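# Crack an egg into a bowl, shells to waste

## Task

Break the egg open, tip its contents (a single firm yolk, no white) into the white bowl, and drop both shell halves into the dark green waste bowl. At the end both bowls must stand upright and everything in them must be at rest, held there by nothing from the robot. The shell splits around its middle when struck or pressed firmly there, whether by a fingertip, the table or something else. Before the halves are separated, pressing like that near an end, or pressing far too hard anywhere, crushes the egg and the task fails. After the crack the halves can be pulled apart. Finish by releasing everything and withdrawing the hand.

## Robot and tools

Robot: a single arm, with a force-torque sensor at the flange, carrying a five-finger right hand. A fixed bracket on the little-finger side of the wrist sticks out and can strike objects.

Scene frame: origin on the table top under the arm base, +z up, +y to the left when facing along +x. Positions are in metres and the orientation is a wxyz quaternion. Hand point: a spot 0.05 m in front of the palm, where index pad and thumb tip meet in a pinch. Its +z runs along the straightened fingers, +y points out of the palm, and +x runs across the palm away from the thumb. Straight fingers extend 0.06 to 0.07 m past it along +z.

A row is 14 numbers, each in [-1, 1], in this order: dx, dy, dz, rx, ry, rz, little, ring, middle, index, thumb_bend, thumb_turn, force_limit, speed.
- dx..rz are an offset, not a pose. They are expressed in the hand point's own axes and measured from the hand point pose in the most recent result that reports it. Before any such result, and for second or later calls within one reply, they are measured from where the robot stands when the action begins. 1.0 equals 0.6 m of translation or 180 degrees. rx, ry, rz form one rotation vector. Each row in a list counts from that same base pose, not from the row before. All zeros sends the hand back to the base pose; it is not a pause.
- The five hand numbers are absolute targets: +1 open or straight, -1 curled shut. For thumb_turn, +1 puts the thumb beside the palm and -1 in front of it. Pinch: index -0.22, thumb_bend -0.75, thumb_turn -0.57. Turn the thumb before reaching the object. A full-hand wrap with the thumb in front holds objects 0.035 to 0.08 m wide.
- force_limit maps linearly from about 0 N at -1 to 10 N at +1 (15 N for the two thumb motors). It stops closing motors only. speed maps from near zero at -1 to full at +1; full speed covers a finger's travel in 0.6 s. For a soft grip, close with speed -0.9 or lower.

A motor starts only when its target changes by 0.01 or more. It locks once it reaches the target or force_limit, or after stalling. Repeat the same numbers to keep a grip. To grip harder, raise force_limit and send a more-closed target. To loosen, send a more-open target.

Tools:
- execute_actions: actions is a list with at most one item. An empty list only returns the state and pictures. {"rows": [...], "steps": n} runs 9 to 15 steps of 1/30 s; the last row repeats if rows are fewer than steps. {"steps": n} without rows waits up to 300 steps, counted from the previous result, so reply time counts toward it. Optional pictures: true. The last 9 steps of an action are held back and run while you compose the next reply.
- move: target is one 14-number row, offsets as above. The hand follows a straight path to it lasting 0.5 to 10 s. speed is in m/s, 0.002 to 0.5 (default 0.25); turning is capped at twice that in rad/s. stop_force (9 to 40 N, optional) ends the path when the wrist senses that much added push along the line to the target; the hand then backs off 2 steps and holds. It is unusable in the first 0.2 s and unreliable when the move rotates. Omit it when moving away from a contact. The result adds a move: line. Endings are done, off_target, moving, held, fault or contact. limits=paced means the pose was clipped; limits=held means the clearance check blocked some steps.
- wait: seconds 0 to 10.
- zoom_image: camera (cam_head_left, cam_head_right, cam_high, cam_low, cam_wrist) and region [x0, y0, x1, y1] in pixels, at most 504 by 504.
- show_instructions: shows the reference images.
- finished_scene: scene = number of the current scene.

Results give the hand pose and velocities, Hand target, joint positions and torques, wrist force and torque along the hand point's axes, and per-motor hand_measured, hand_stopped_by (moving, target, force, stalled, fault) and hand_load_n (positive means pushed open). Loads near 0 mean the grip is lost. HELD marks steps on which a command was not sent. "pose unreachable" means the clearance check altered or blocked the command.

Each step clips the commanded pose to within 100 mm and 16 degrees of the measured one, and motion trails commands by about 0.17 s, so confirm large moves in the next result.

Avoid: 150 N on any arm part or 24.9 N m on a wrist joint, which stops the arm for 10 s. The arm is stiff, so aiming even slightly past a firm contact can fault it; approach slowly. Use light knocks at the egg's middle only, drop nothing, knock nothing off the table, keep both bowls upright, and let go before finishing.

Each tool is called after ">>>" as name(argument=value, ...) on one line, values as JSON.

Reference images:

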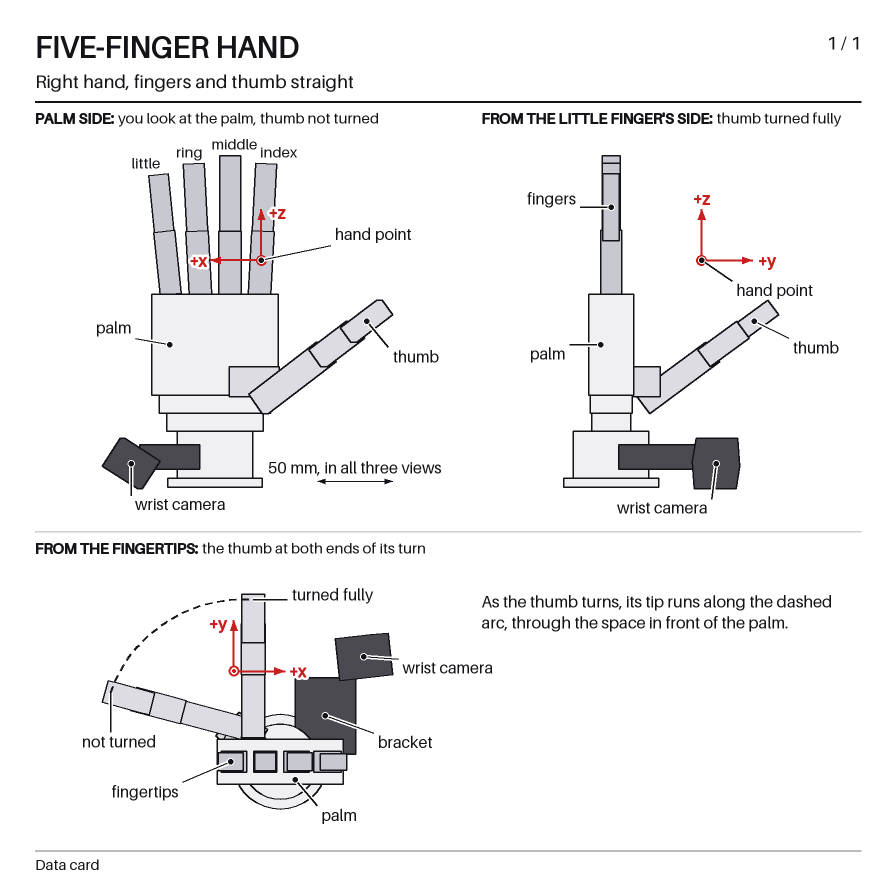

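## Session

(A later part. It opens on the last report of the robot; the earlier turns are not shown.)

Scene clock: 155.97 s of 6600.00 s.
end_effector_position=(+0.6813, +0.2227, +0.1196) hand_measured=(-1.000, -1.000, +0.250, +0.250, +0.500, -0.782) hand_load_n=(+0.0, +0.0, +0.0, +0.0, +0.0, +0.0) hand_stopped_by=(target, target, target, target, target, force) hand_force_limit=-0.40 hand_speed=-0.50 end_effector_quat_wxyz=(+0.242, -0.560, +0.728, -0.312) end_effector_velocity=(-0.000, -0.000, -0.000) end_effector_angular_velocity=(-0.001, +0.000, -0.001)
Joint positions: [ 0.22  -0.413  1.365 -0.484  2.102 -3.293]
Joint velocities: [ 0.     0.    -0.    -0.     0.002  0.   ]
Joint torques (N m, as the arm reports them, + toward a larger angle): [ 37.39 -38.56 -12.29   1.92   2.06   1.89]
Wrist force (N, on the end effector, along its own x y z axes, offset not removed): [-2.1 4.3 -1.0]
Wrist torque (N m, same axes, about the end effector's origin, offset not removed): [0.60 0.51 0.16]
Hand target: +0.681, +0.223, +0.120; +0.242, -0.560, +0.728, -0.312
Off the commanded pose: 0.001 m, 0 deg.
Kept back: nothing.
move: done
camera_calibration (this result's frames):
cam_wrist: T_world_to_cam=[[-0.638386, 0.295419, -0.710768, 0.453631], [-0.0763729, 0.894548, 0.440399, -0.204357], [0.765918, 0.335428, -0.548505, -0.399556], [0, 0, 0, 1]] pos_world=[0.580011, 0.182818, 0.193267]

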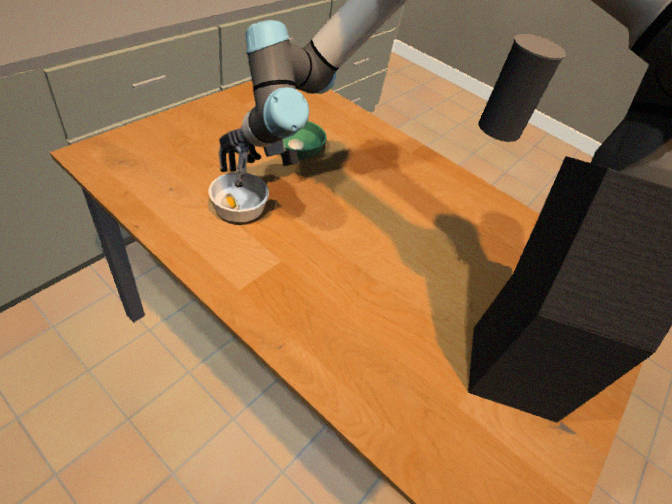

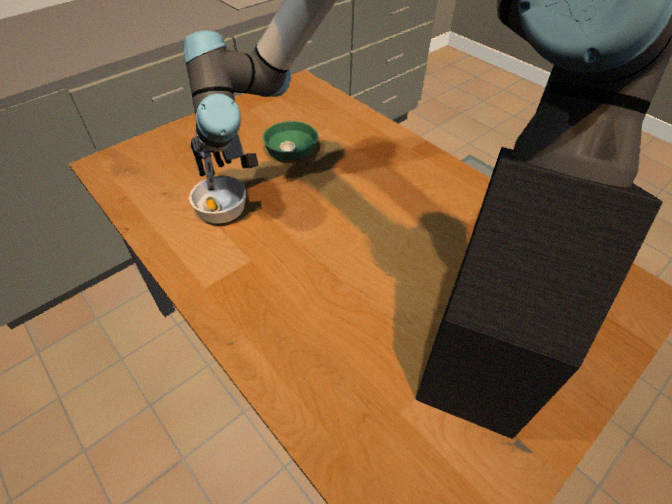

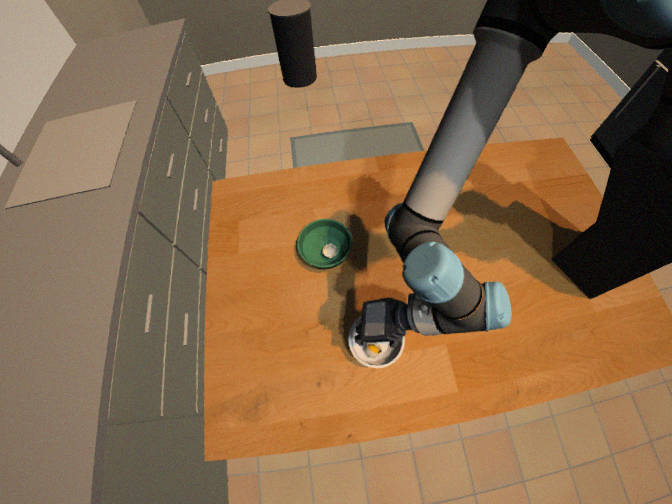

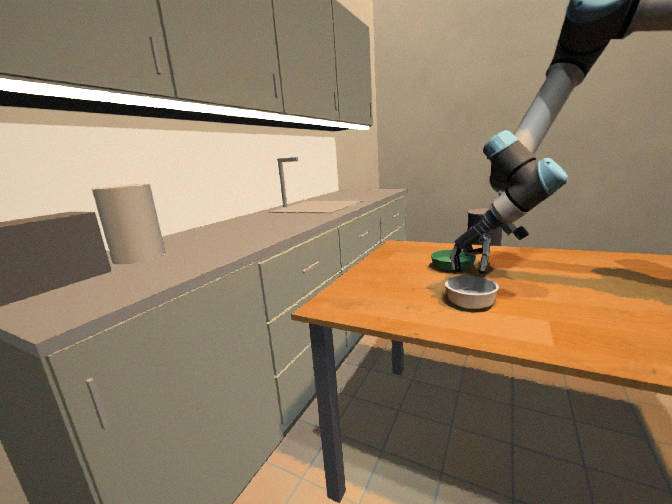

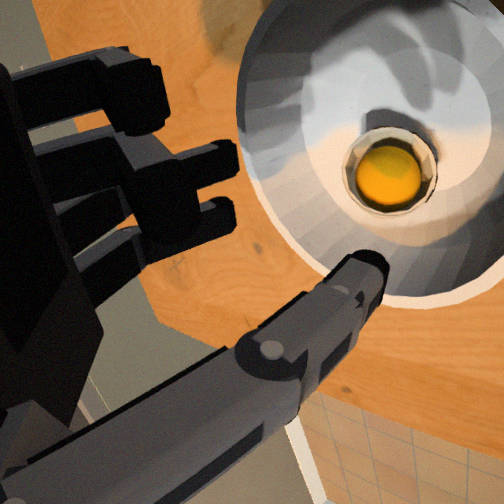

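>>> move(target=[-0.034,0.045,0.052,0,-0.24,-0.228,-1,-1,-1,-0.05,-0.8,-0.4,-0.4,0])

>>> move(target=[0,0.024,0.023,0,0,0,-1,-1,-1,-0.05,-0.8,-0.4,-0.4,0], speed=0.015, stop_force=9)

>>> move(target=[0,0.03,-0.035,0,0,0,-1,-1,-1,-0.05,-0.8,-0.4,-0.4,0], speed=0.015, stop_force=9)

Scene clock: 159.37 s of 6600.00 s.
end_effector_position=(+0.6904, +0.2415, +0.0784) hand_measured=(-1.000, -1.000, -1.000, -0.050, -0.800, -0.400) hand_load_n=(+0.0, +0.0, +0.0, +0.0, +0.0, +0.0) hand_stopped_by=(target, target, target, target, target, target) hand_force_limit=-0.40 hand_speed=0.00 end_effector_quat_wxyz=(-0.365, +0.848, -0.353, +0.152) end_effector_velocity=(+0.000, +0.000, -0.001) end_effector_angular_velocity=(-0.001, +0.004, +0.012)
Joint positions: [ 0.033 -0.281  1.024  0.098  1.319 -4.109]
Joint velocities: [-0.001  0.007 -0.016  0.02  -0.003 -0.01 ]
Joint torques (N m, as the arm reports them, + toward a larger angle): [ 14.8  -43.24 -14.03   3.17  -2.91  -1.36]
Wrist force (N, on the end effector, along its own x y z axes, offset not removed): [2.8 3.6 -0.6]
Wrist torque (N m, same axes, about the end effector's origin, offset not removed): [0.38 -0.28 0.38]
Hand target: +0.690, +0.242, +0.078; -0.365, +0.848, -0.353, +0.152
Off the commanded pose: 0.000 m, 0 deg.
Kept back: nothing.
move: done
camera_calibration (this result's frames):
cam_wrist: T_world_to_cam=[[-0.576228, -0.401025, -0.712138, 0.550023], [-0.811045, 0.388086, 0.437717, 0.427396], [0.100835, 0.8298, -0.548875, -0.095678], [0, 0, 0, 1]] pos_world=[0.673224, 0.1341, 0.152099]

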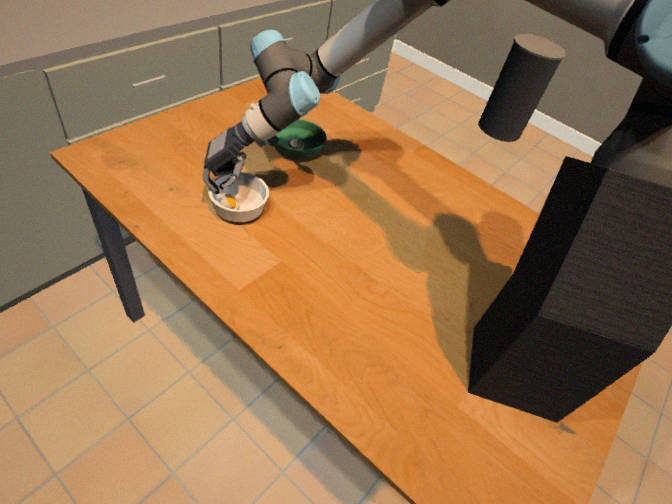

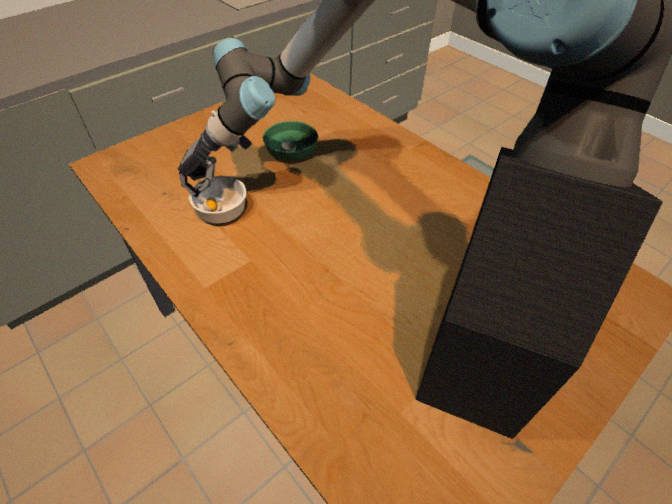

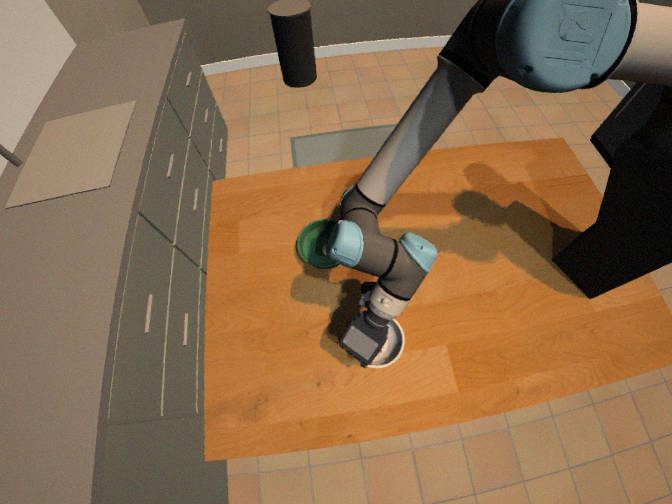

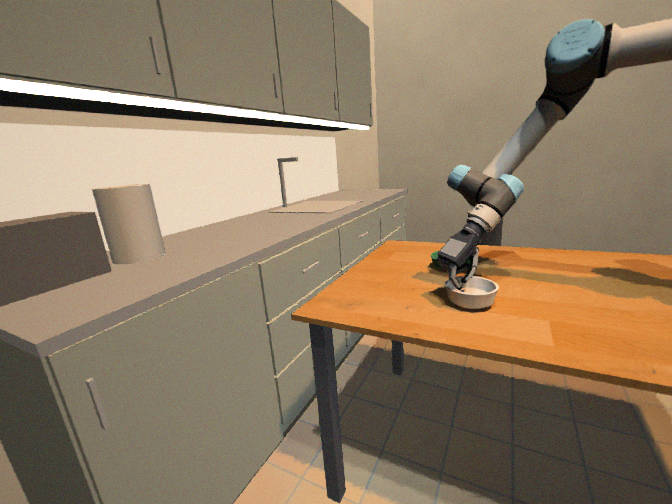

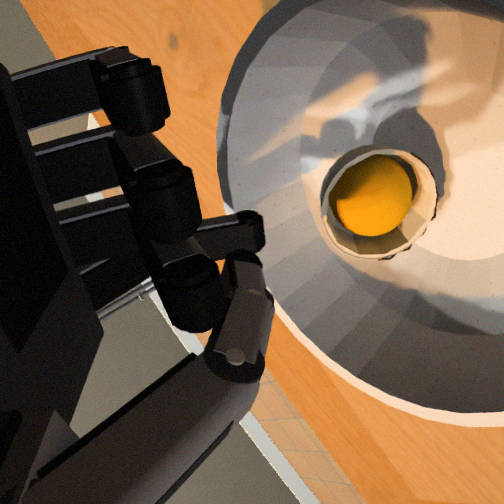

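Scene clock: 160.97 s of 6600.00 s.
end_effector_position=(+0.6905, +0.2416, +0.0587) hand_measured=(-1.000, -1.000, -1.000, -0.050, -0.800, -0.400) hand_load_n=(+0.0, +0.0, +0.0, -1.0, +0.0, +0.0) hand_stopped_by=(target, target, target, target, target, target) hand_force_limit=-0.40 hand_speed=0.00 end_effector_quat_wxyz=(-0.365, +0.848, -0.353, +0.152) end_effector_velocity=(-0.000, +0.000, -0.002) end_effector_angular_velocity=(+0.001, -0.000, +0.000)
Joint positions: [ 0.02  -0.242  0.989  0.096  1.31  -4.119]
Joint velocities: [-0.001  0.005 -0.004 -0.001 -0.002 -0.001]
Joint torques (N m, as the arm reports them, + toward a larger angle): [ 13.65 -42.2  -12.59   0.44  -2.92  -1.41]
Wrist force (N, on the end effector, along its own x y z axes, offset not removed): [4.6 1.9 -0.7]
Wrist torque (N m, same axes, about the end effector's origin, offset not removed): [0.26 -0.51 0.32]
Hand target: +0.690, +0.242, +0.058; -0.365, +0.848, -0.353, +0.152
Off the commanded pose: 0.000 m, 0 deg.
Kept back: nothing.
move: done
camera_calibration (this result's frames):
cam_wrist: T_world_to_cam=[[-0.576212, -0.401032, -0.712147, 0.536077], [-0.811053, 0.388104, 0.437686, 0.436032], [0.100861, 0.829789, -0.548888, -0.106601], [0, 0, 0, 1]] pos_world=[0.673291, 0.134215, 0.132409]

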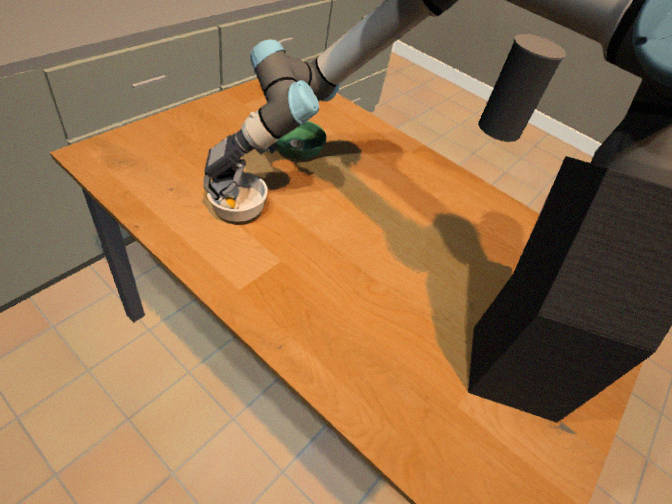

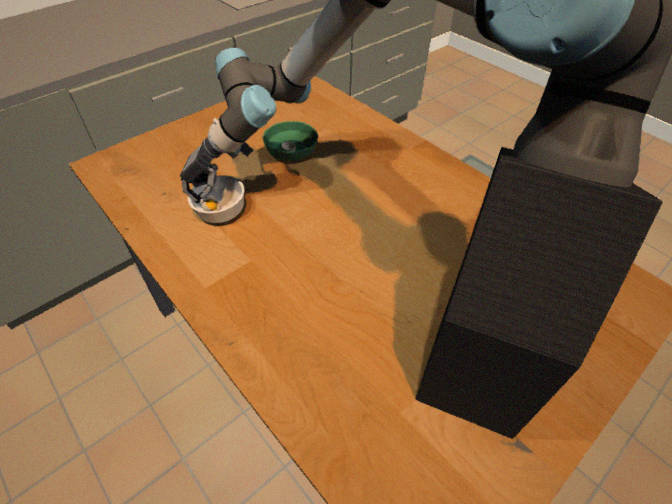

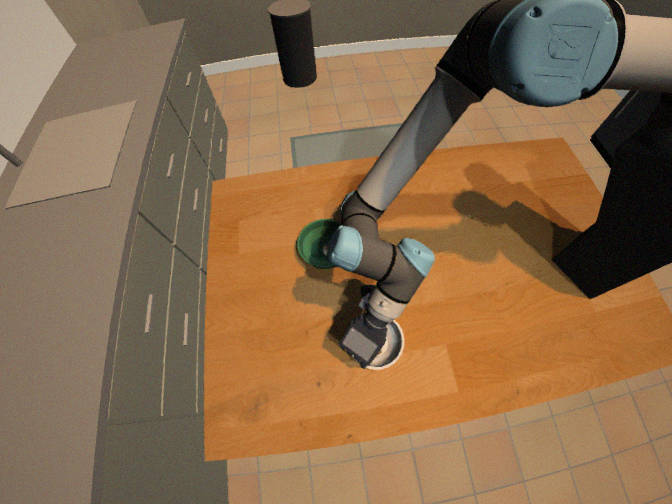

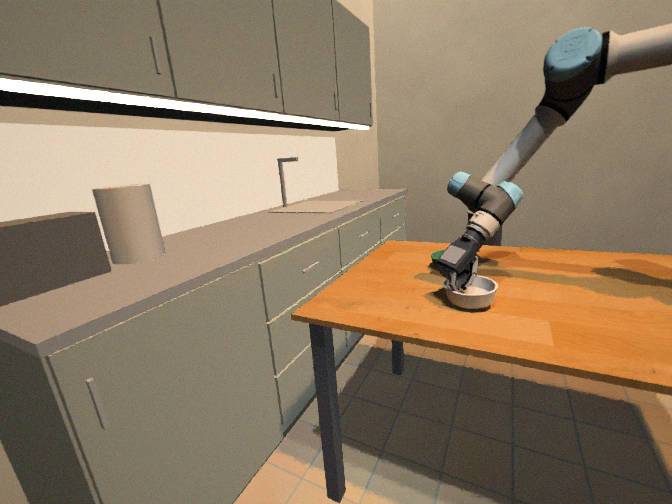

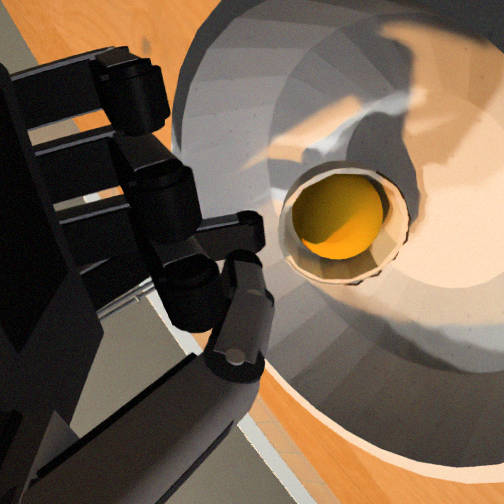

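Scene clock: 163.07 s of 6600.00 s.
end_effector_position=(+0.6711, +0.2224, +0.0600) hand_measured=(-1.000, -1.000, -1.000, -0.050, -0.800, -0.400) hand_load_n=(+0.0, +0.0, +0.0, -2.0, +0.0, +0.0) hand_stopped_by=(target, target, target, target, target, target) hand_force_limit=-0.40 hand_speed=0.00 end_effector_quat_wxyz=(-0.365, +0.848, -0.353, +0.152) end_effector_velocity=(-0.002, -0.002, -0.001) end_effector_angular_velocity=(-0.001, +0.000, -0.001)
Joint positions: [-0.013 -0.294  1.099  0.045  1.289 -4.144]
Joint velocities: [-0.003 -0.003  0.009 -0.006 -0.001 -0.002]
Joint torques (N m, as the arm reports them, + toward a larger angle): [  6.02 -43.98   3.26   0.83  -0.01  -1.77]
Wrist force (N, on the end effector, along its own x y z axes, offset not removed): [0.8 -14.9 -9.6]
Wrist torque (N m, same axes, about the end effector's origin, offset not removed): [0.19 0.02 0.28]
Hand target: +0.671, +0.222, +0.060; -0.365, +0.848, -0.353, +0.152
Off the commanded pose: 0.000 m, 0 deg.
Kept back: nothing.
move: done
camera_calibration (this result's frames):
cam_wrist: T_world_to_cam=[[-0.576166, -0.401073, -0.712161, 0.518142], [-0.811091, 0.388049, 0.437664, 0.42724], [0.100818, 0.829794, -0.548888, -0.0878783], [0, 0, 0, 1]] pos_world=[0.653926, 0.114944, 0.133777]

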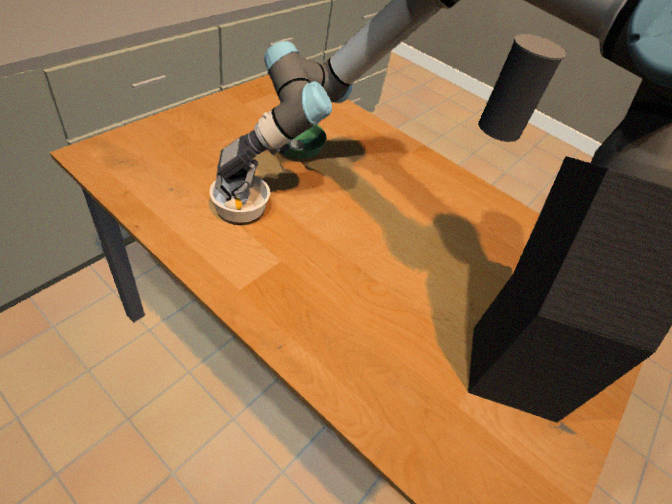

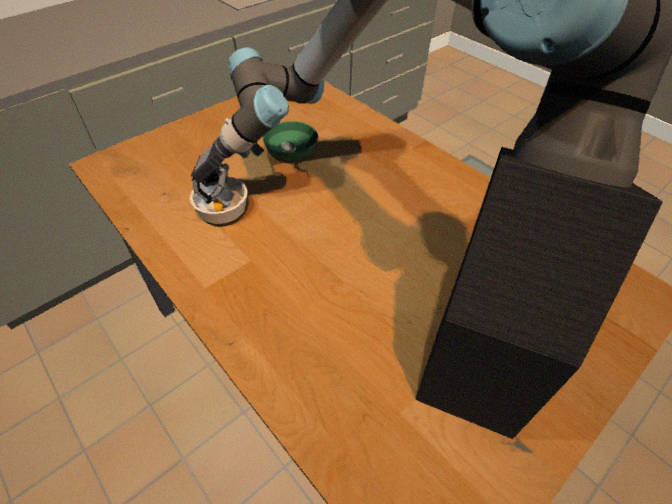

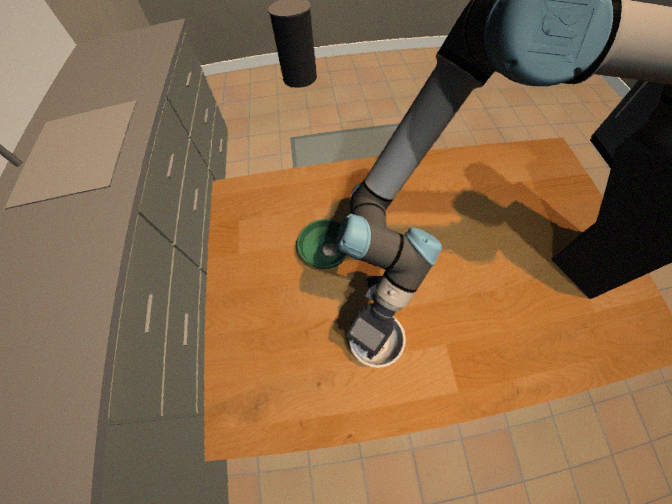

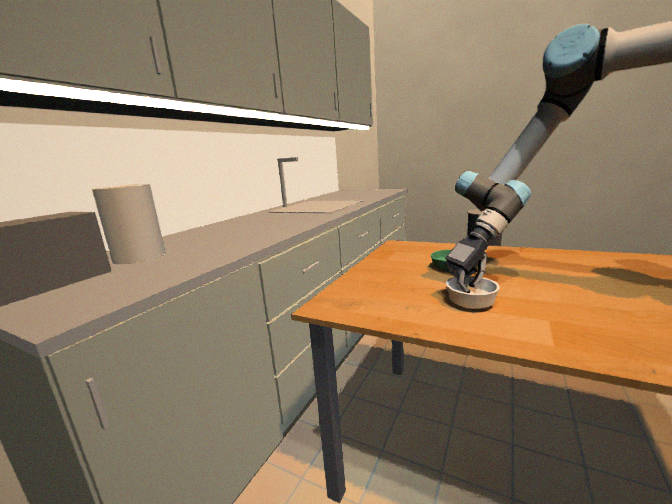

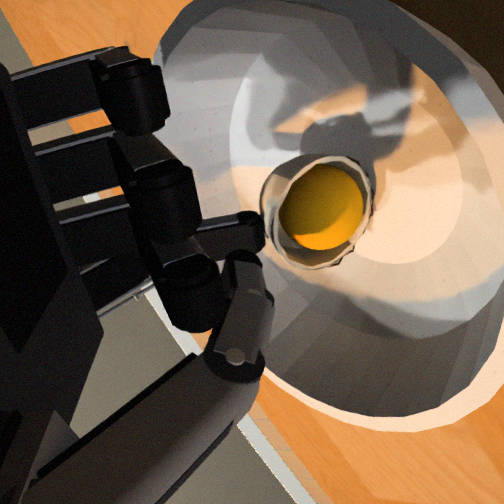

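Tipping; jammed, needs to rise a bit while pulling.

>>> move(target=[0,0.010,-0.018,0,0,0,-1,-1,-1,-0.05,-0.8,-0.4,-0.4,0], speed=0.008)

>>> move(target=[0,0.013,-0.013,0,0,0,-1,-1,-1,-0.05,-0.8,-0.4,-0.4,0], speed=0.008)

Scene clock: 165.07 s of 6600.00 s.
end_effector_position=(+0.6628, +0.2140, +0.0630) hand_measured=(-1.000, -1.000, -1.000, -0.050, -0.800, -0.400) hand_load_n=(+0.0, +0.0, +0.0, +0.0, +0.0, +0.0) hand_stopped_by=(target, target, target, target, target, target) hand_force_limit=-0.40 hand_speed=0.00 end_effector_quat_wxyz=(-0.365, +0.848, -0.353, +0.152) end_effector_velocity=(-0.002, -0.000, +0.000) end_effector_angular_velocity=(+0.002, +0.001, +0.001)
Joint positions: [-0.026 -0.319  1.147  0.026  1.28  -4.155]
Joint velocities: [-0.002 -0.002  0.006 -0.002 -0.003 -0.002]
Joint torques (N m, as the arm reports them, + toward a larger angle): [ 11.63 -54.15   1.71   0.54  -2.56  -1.27]
Wrist force (N, on the end effector, along its own x y z axes, offset not removed): [-2.3 -1.7 -1.7]
Wrist torque (N m, same axes, about the end effector's origin, offset not removed): [0.01 0.42 0.01]
Hand target: +0.663, +0.214, +0.063; -0.365, +0.848, -0.353, +0.152
Off the commanded pose: 0.000 m, 0 deg.
Kept back: nothing.
move: done
camera_calibration (this result's frames):
cam_wrist: T_world_to_cam=[[-0.576215, -0.401099, -0.712106, 0.512137], [-0.811063, 0.388046, 0.437719, 0.422347], [0.100761, 0.829783, -0.548914, -0.0784465], [0, 0, 0, 1]] pos_world=[0.645556, 0.106621, 0.136766]

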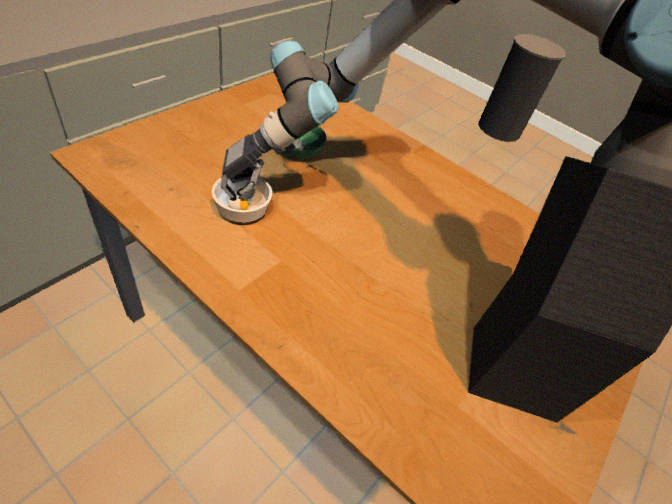

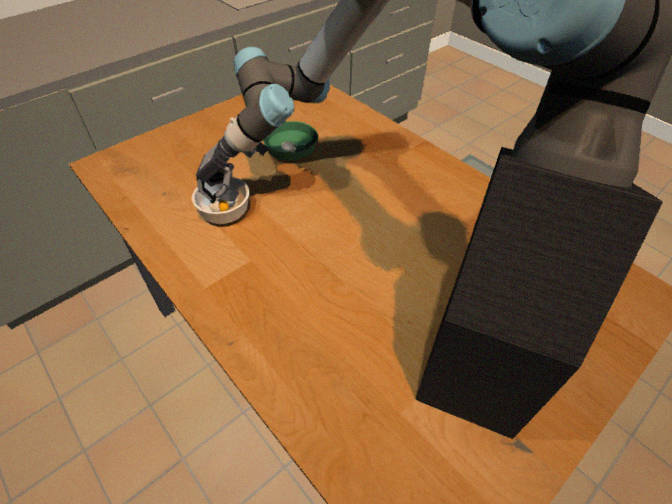

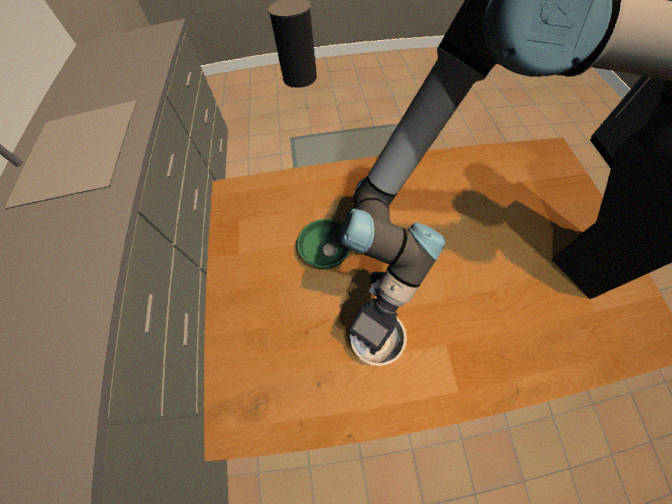

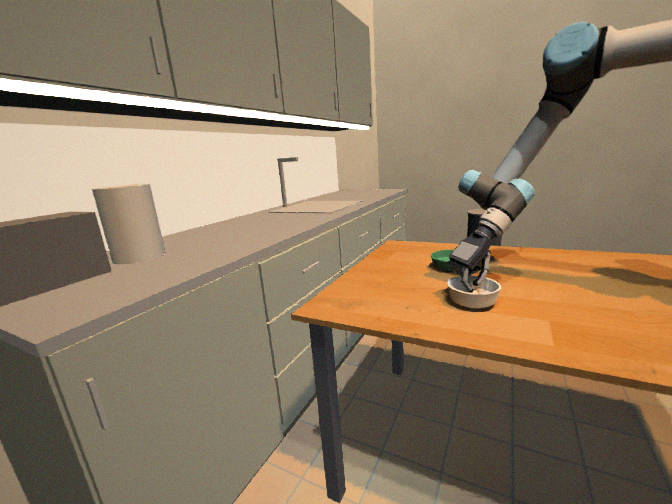

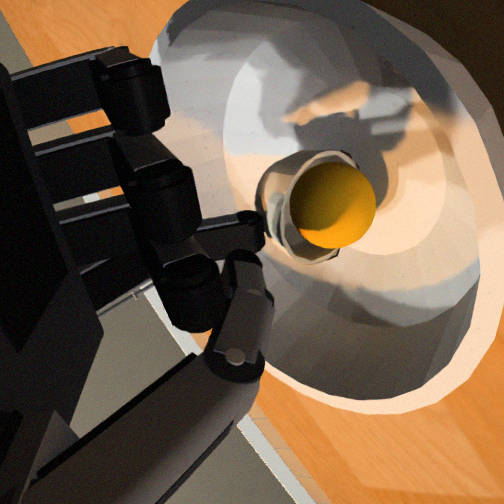

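Scene clock: 166.67 s of 6600.00 s.
end_effector_position=(+0.6551, +0.2064, +0.0627) hand_measured=(-1.000, -1.000, -1.000, -0.050, -0.800, -0.400) hand_load_n=(+0.0, +0.0, +0.0, -0.5, +0.0, +0.0) hand_stopped_by=(target, target, target, target, target, target) hand_force_limit=-0.40 hand_speed=0.00 end_effector_quat_wxyz=(-0.365, +0.848, -0.353, +0.152) end_effector_velocity=(-0.000, -0.001, +0.001) end_effector_angular_velocity=(+0.002, -0.002, +0.000)
Joint positions: [-0.04  -0.336  1.184  0.008  1.271 -4.166]
Joint velocities: [-0.002 -0.004  0.006 -0.003 -0.004 -0.001]
Joint torques (N m, as the arm reports them, + toward a larger angle): [  7.96 -48.56   1.97   0.53  -1.43  -1.56]
Wrist force (N, on the end effector, along its own x y z axes, offset not removed): [1.4 -6.8 -5.0]
Wrist torque (N m, same axes, about the end effector's origin, offset not removed): [0.67 -0.16 0.06]
Hand target: +0.655, +0.206, +0.063; -0.365, +0.848, -0.353, +0.152
Off the commanded pose: 0.000 m, 0 deg.
Kept back: nothing.
move: done
camera_calibration (this result's frames):
cam_wrist: T_world_to_cam=[[-0.576203, -0.401113, -0.712108, 0.504433], [-0.811074, 0.388026, 0.437715, 0.419227], [0.100744, 0.829785, -0.548914, -0.071491], [0, 0, 0, 1]] pos_world=[0.637882, 0.0989858, 0.136467]

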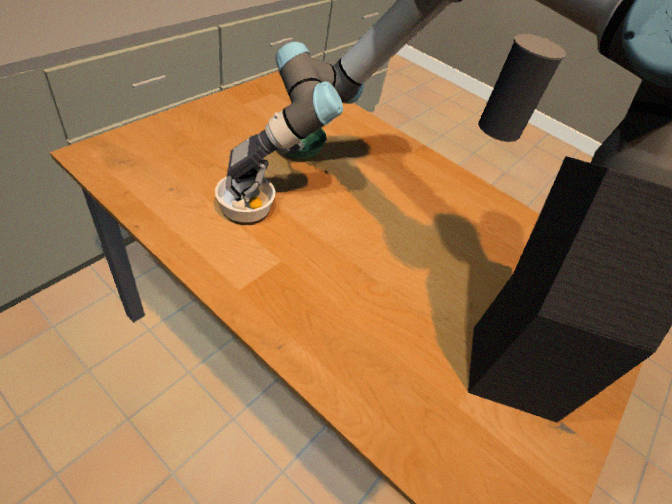

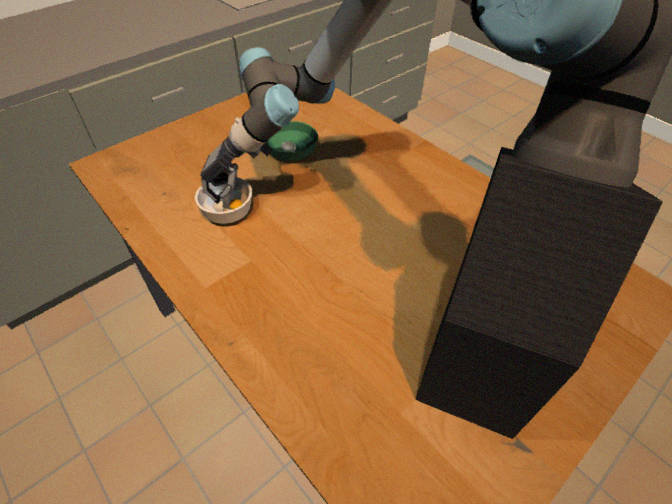

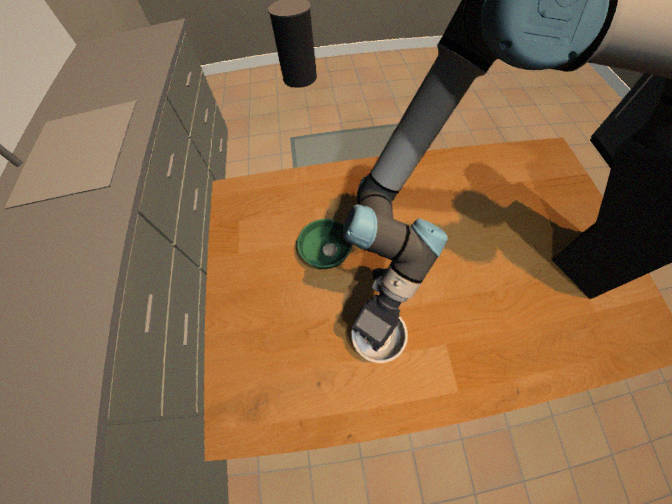

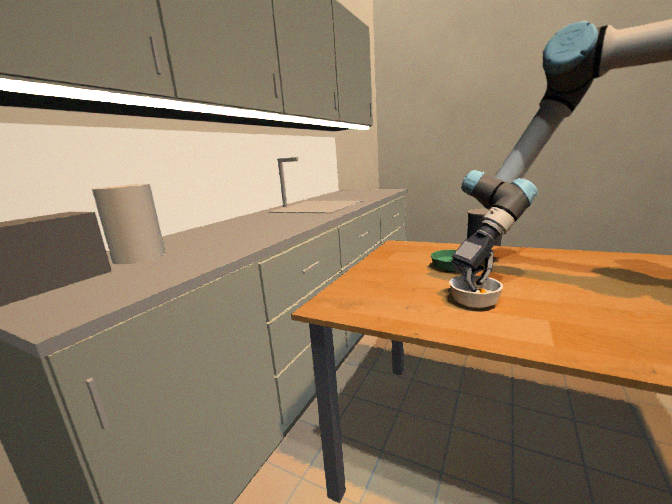

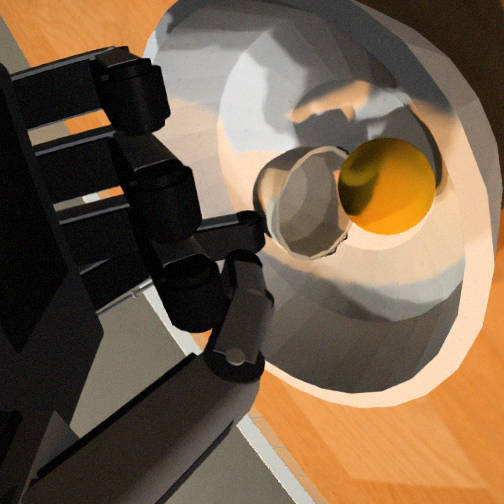

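Yolk out. Lift and look.

>>> move(target=[0,-0.04,-0.015,0,0,0,-1,-1,-1,-0.05,-0.6,-0.57,-0.4,-0.5], speed=0.02)

>>> wait(seconds=1)

Scene clock: 168.50 s of 6600.00 s.
end_effector_position=(+0.6621, +0.2133, +0.0861) hand_measured=(-1.000, -1.000, -1.000, -0.050, -0.600, -0.570) hand_load_n=(+0.0, +0.0, +0.0, +0.0, +0.0, +0.0) hand_stopped_by=(target, target, target, target, target, target) hand_force_limit=-0.40 hand_speed=-0.50 end_effector_quat_wxyz=(-0.365, +0.848, -0.353, +0.152) end_effector_velocity=(-0.000, +0.001, +0.002) end_effector_angular_velocity=(+0.000, +0.001, +0.001)
Joint positions: [-0.011 -0.367  1.187  0.029  1.29  -4.144]
Joint velocities: [ 0.003 -0.002  0.     0.002  0.001  0.002]
Joint torques (N m, as the arm reports them, + toward a larger angle): [ 38.67 -56.36  -0.22   3.16   1.49   1.69]
Wrist force (N, on the end effector, along its own x y z axes, offset not removed): [1.1 1.9 -0.5]
Wrist torque (N m, same axes, about the end effector's origin, offset not removed): [0.30 -0.15 0.04]
Hand target: +0.662, +0.213, +0.086; -0.365, +0.848, -0.353, +0.152
Off the commanded pose: 0.000 m, 0 deg.
Kept back: nothing.
move: done
camera_calibration (this result's frames):
cam_wrist: T_world_to_cam=[[-0.576191, -0.401075, -0.712139, 0.527902], [-0.811077, 0.388033, 0.437703, 0.411996], [0.100781, 0.829801, -0.548884, -0.0651255], [0, 0, 0, 1]] pos_world=[0.644896, 0.105902, 0.159862]

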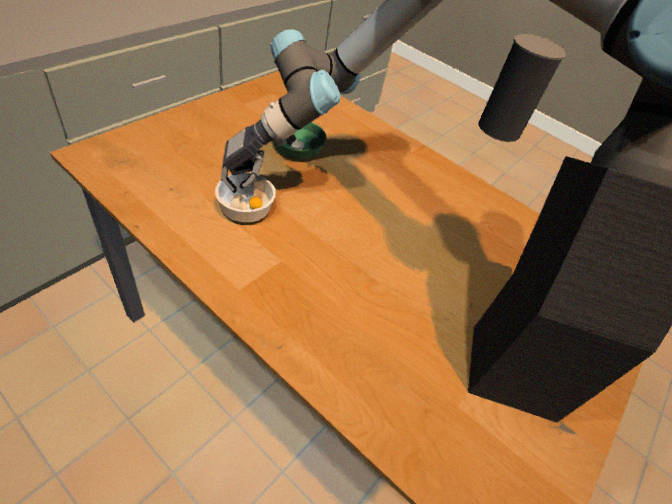

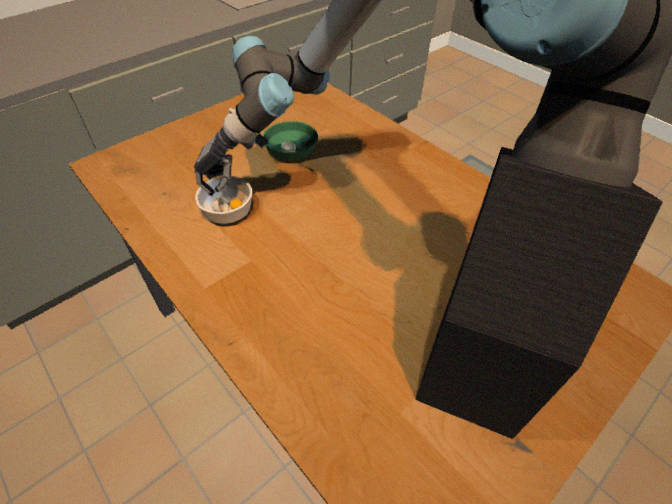

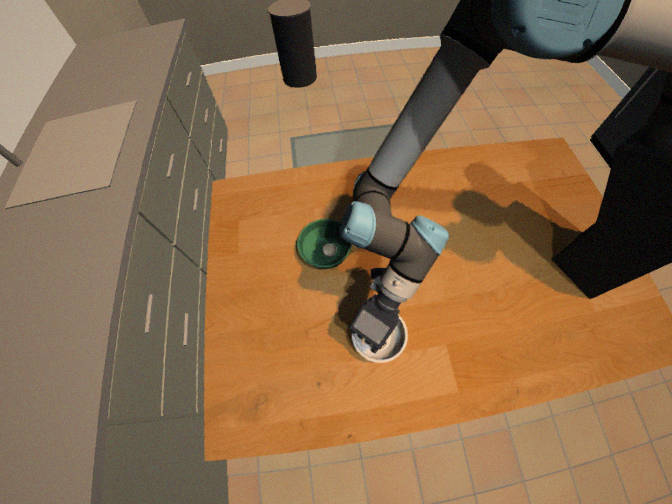

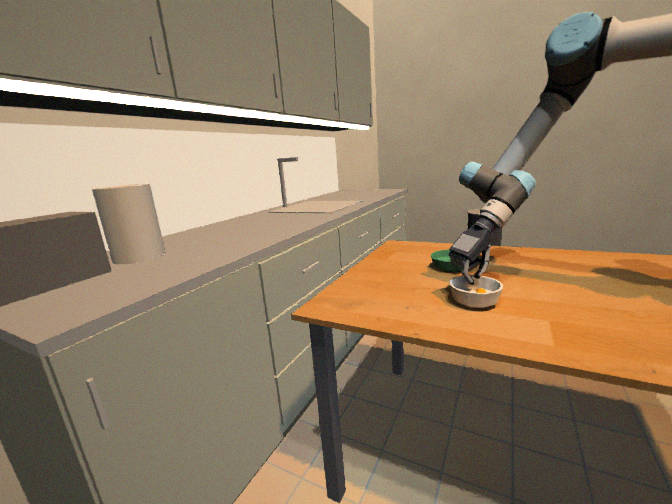

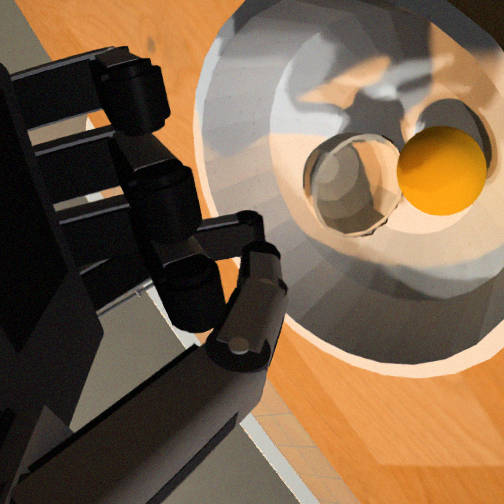

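Scene clock: 169.50 s of 6600.00 s.
end_effector_position=(+0.6622, +0.2134, +0.0864) hand_measured=(-1.000, -1.000, -1.000, -0.050, -0.600, -0.570) hand_load_n=(+0.0, +0.0, +0.0, +0.0, +0.0, +0.0) hand_stopped_by=(target, target, target, target, target, target) hand_force_limit=-0.40 hand_speed=-0.50 end_effector_quat_wxyz=(-0.365, +0.848, -0.353, +0.152) end_effector_velocity=(+0.000, -0.000, +0.001) end_effector_angular_velocity=(+0.000, -0.000, +0.000)
Joint positions: [-0.011 -0.367  1.187  0.03   1.29  -4.143]
Joint velocities: [ 0.    -0.001 -0.     0.002 -0.001 -0.   ]
Joint torques (N m, as the arm reports them, + toward a larger angle): [ 38.56 -54.09  -0.08   2.78   1.55   1.75]
Wrist force (N, on the end effector, along its own x y z axes, offset not removed): [2.0 2.1 2.2]
Wrist torque (N m, same axes, about the end effector's origin, offset not removed): [0.15 -0.16 -0.06]
Hand target: +0.662, +0.213, +0.086; -0.365, +0.848, -0.353, +0.152
Off the commanded pose: 0.000 m, 0 deg.
Kept back: nothing.
Steps of this call (steps 1 to 30: nothing new was sent). Readings (end_effector_position | what the end effector reports):
1: (+0.6621, +0.2133, +0.0862) | hand_measured=(-1.000, -1.000, -1.000, -0.050, -0.600, -0.570) hand_load_n=(+0.0, +0.0, +0.0, +0.0, +0.0, +0.0) hand_stopped_by=(target, target, target, target, target, target) hand_force_limit=-0.40 hand_speed=-0.50
2: (+0.6621, +0.2134, +0.0862) | hand_measured=(-1.000, -1.000, -1.000, -0.050, -0.600, -0.570) hand_load_n=(+0.0, +0.0, +0.0, +0.0, +0.0, +0.0) hand_stopped_by=(target, target, target, target, target, target) hand_force_limit=-0.40 hand_speed=-0.50
4: (+0.6621, +0.2134, +0.0863) | hand_measured=(-1.000, -1.000, -1.000, -0.050, -0.600, -0.570) hand_load_n=(+0.0, +0.0, +0.0, +0.0, +0.0, +0.0) hand_stopped_by=(target, target, target, target, target, target) hand_force_limit=-0.40 hand_speed=-0.50
8: (+0.6622, +0.2134, +0.0863) | hand_measured=(-1.000, -1.000, -1.000, -0.050, -0.600, -0.570) hand_load_n=(+0.0, +0.0, +0.0, +0.0, +0.0, +0.0) hand_stopped_by=(target, target, target, target, target, target) hand_force_limit=-0.40 hand_speed=-0.50
30: the state above
camera_calibration (this result's frames):
cam_wrist: T_world_to_cam=[[-0.576193, -0.401079, -0.712136, 0.528136], [-0.811076, 0.388035, 0.437703, 0.411924], [0.10078, 0.829798, -0.548888, -0.0650604], [0, 0, 0, 1]] pos_world=[0.644967, 0.10597, 0.160093]

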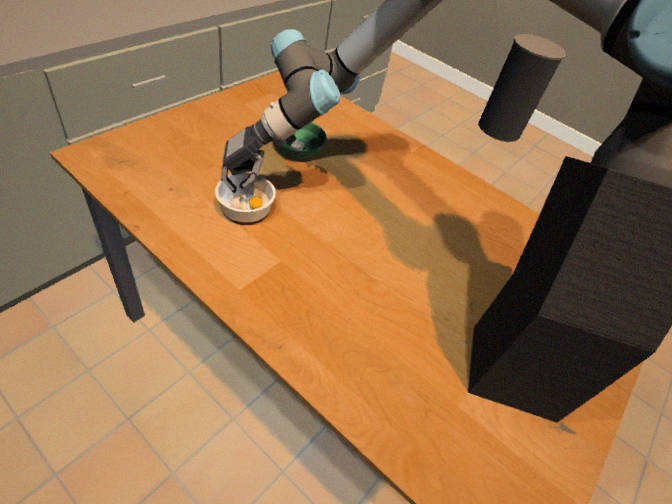

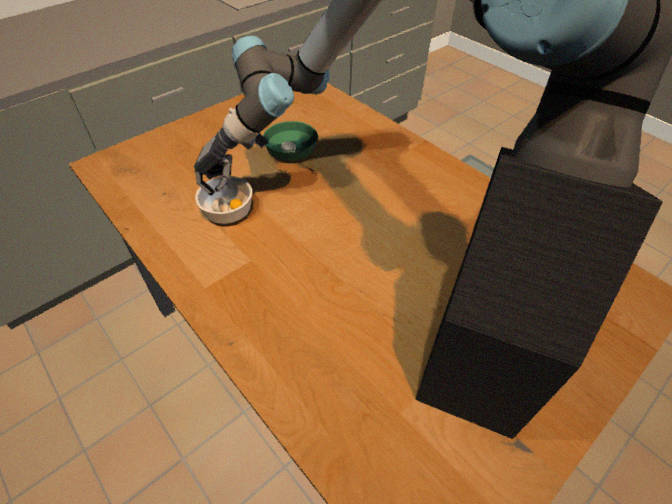

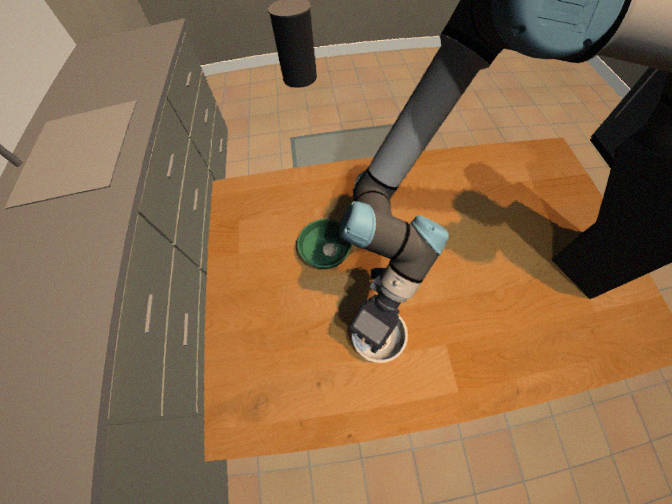

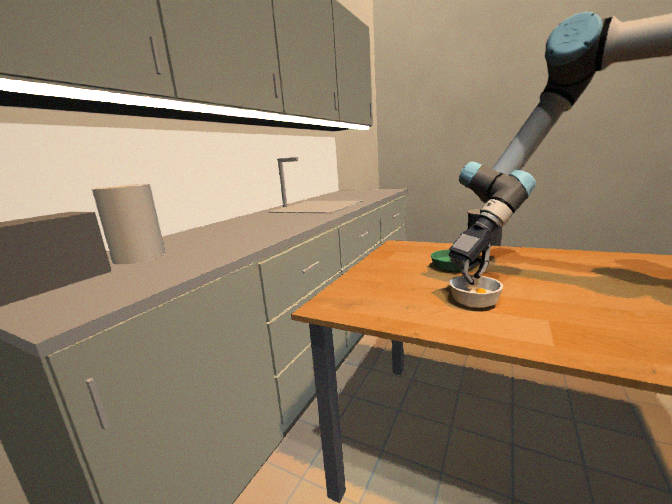

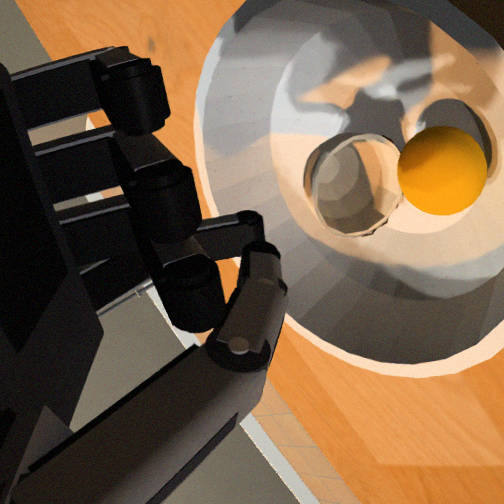

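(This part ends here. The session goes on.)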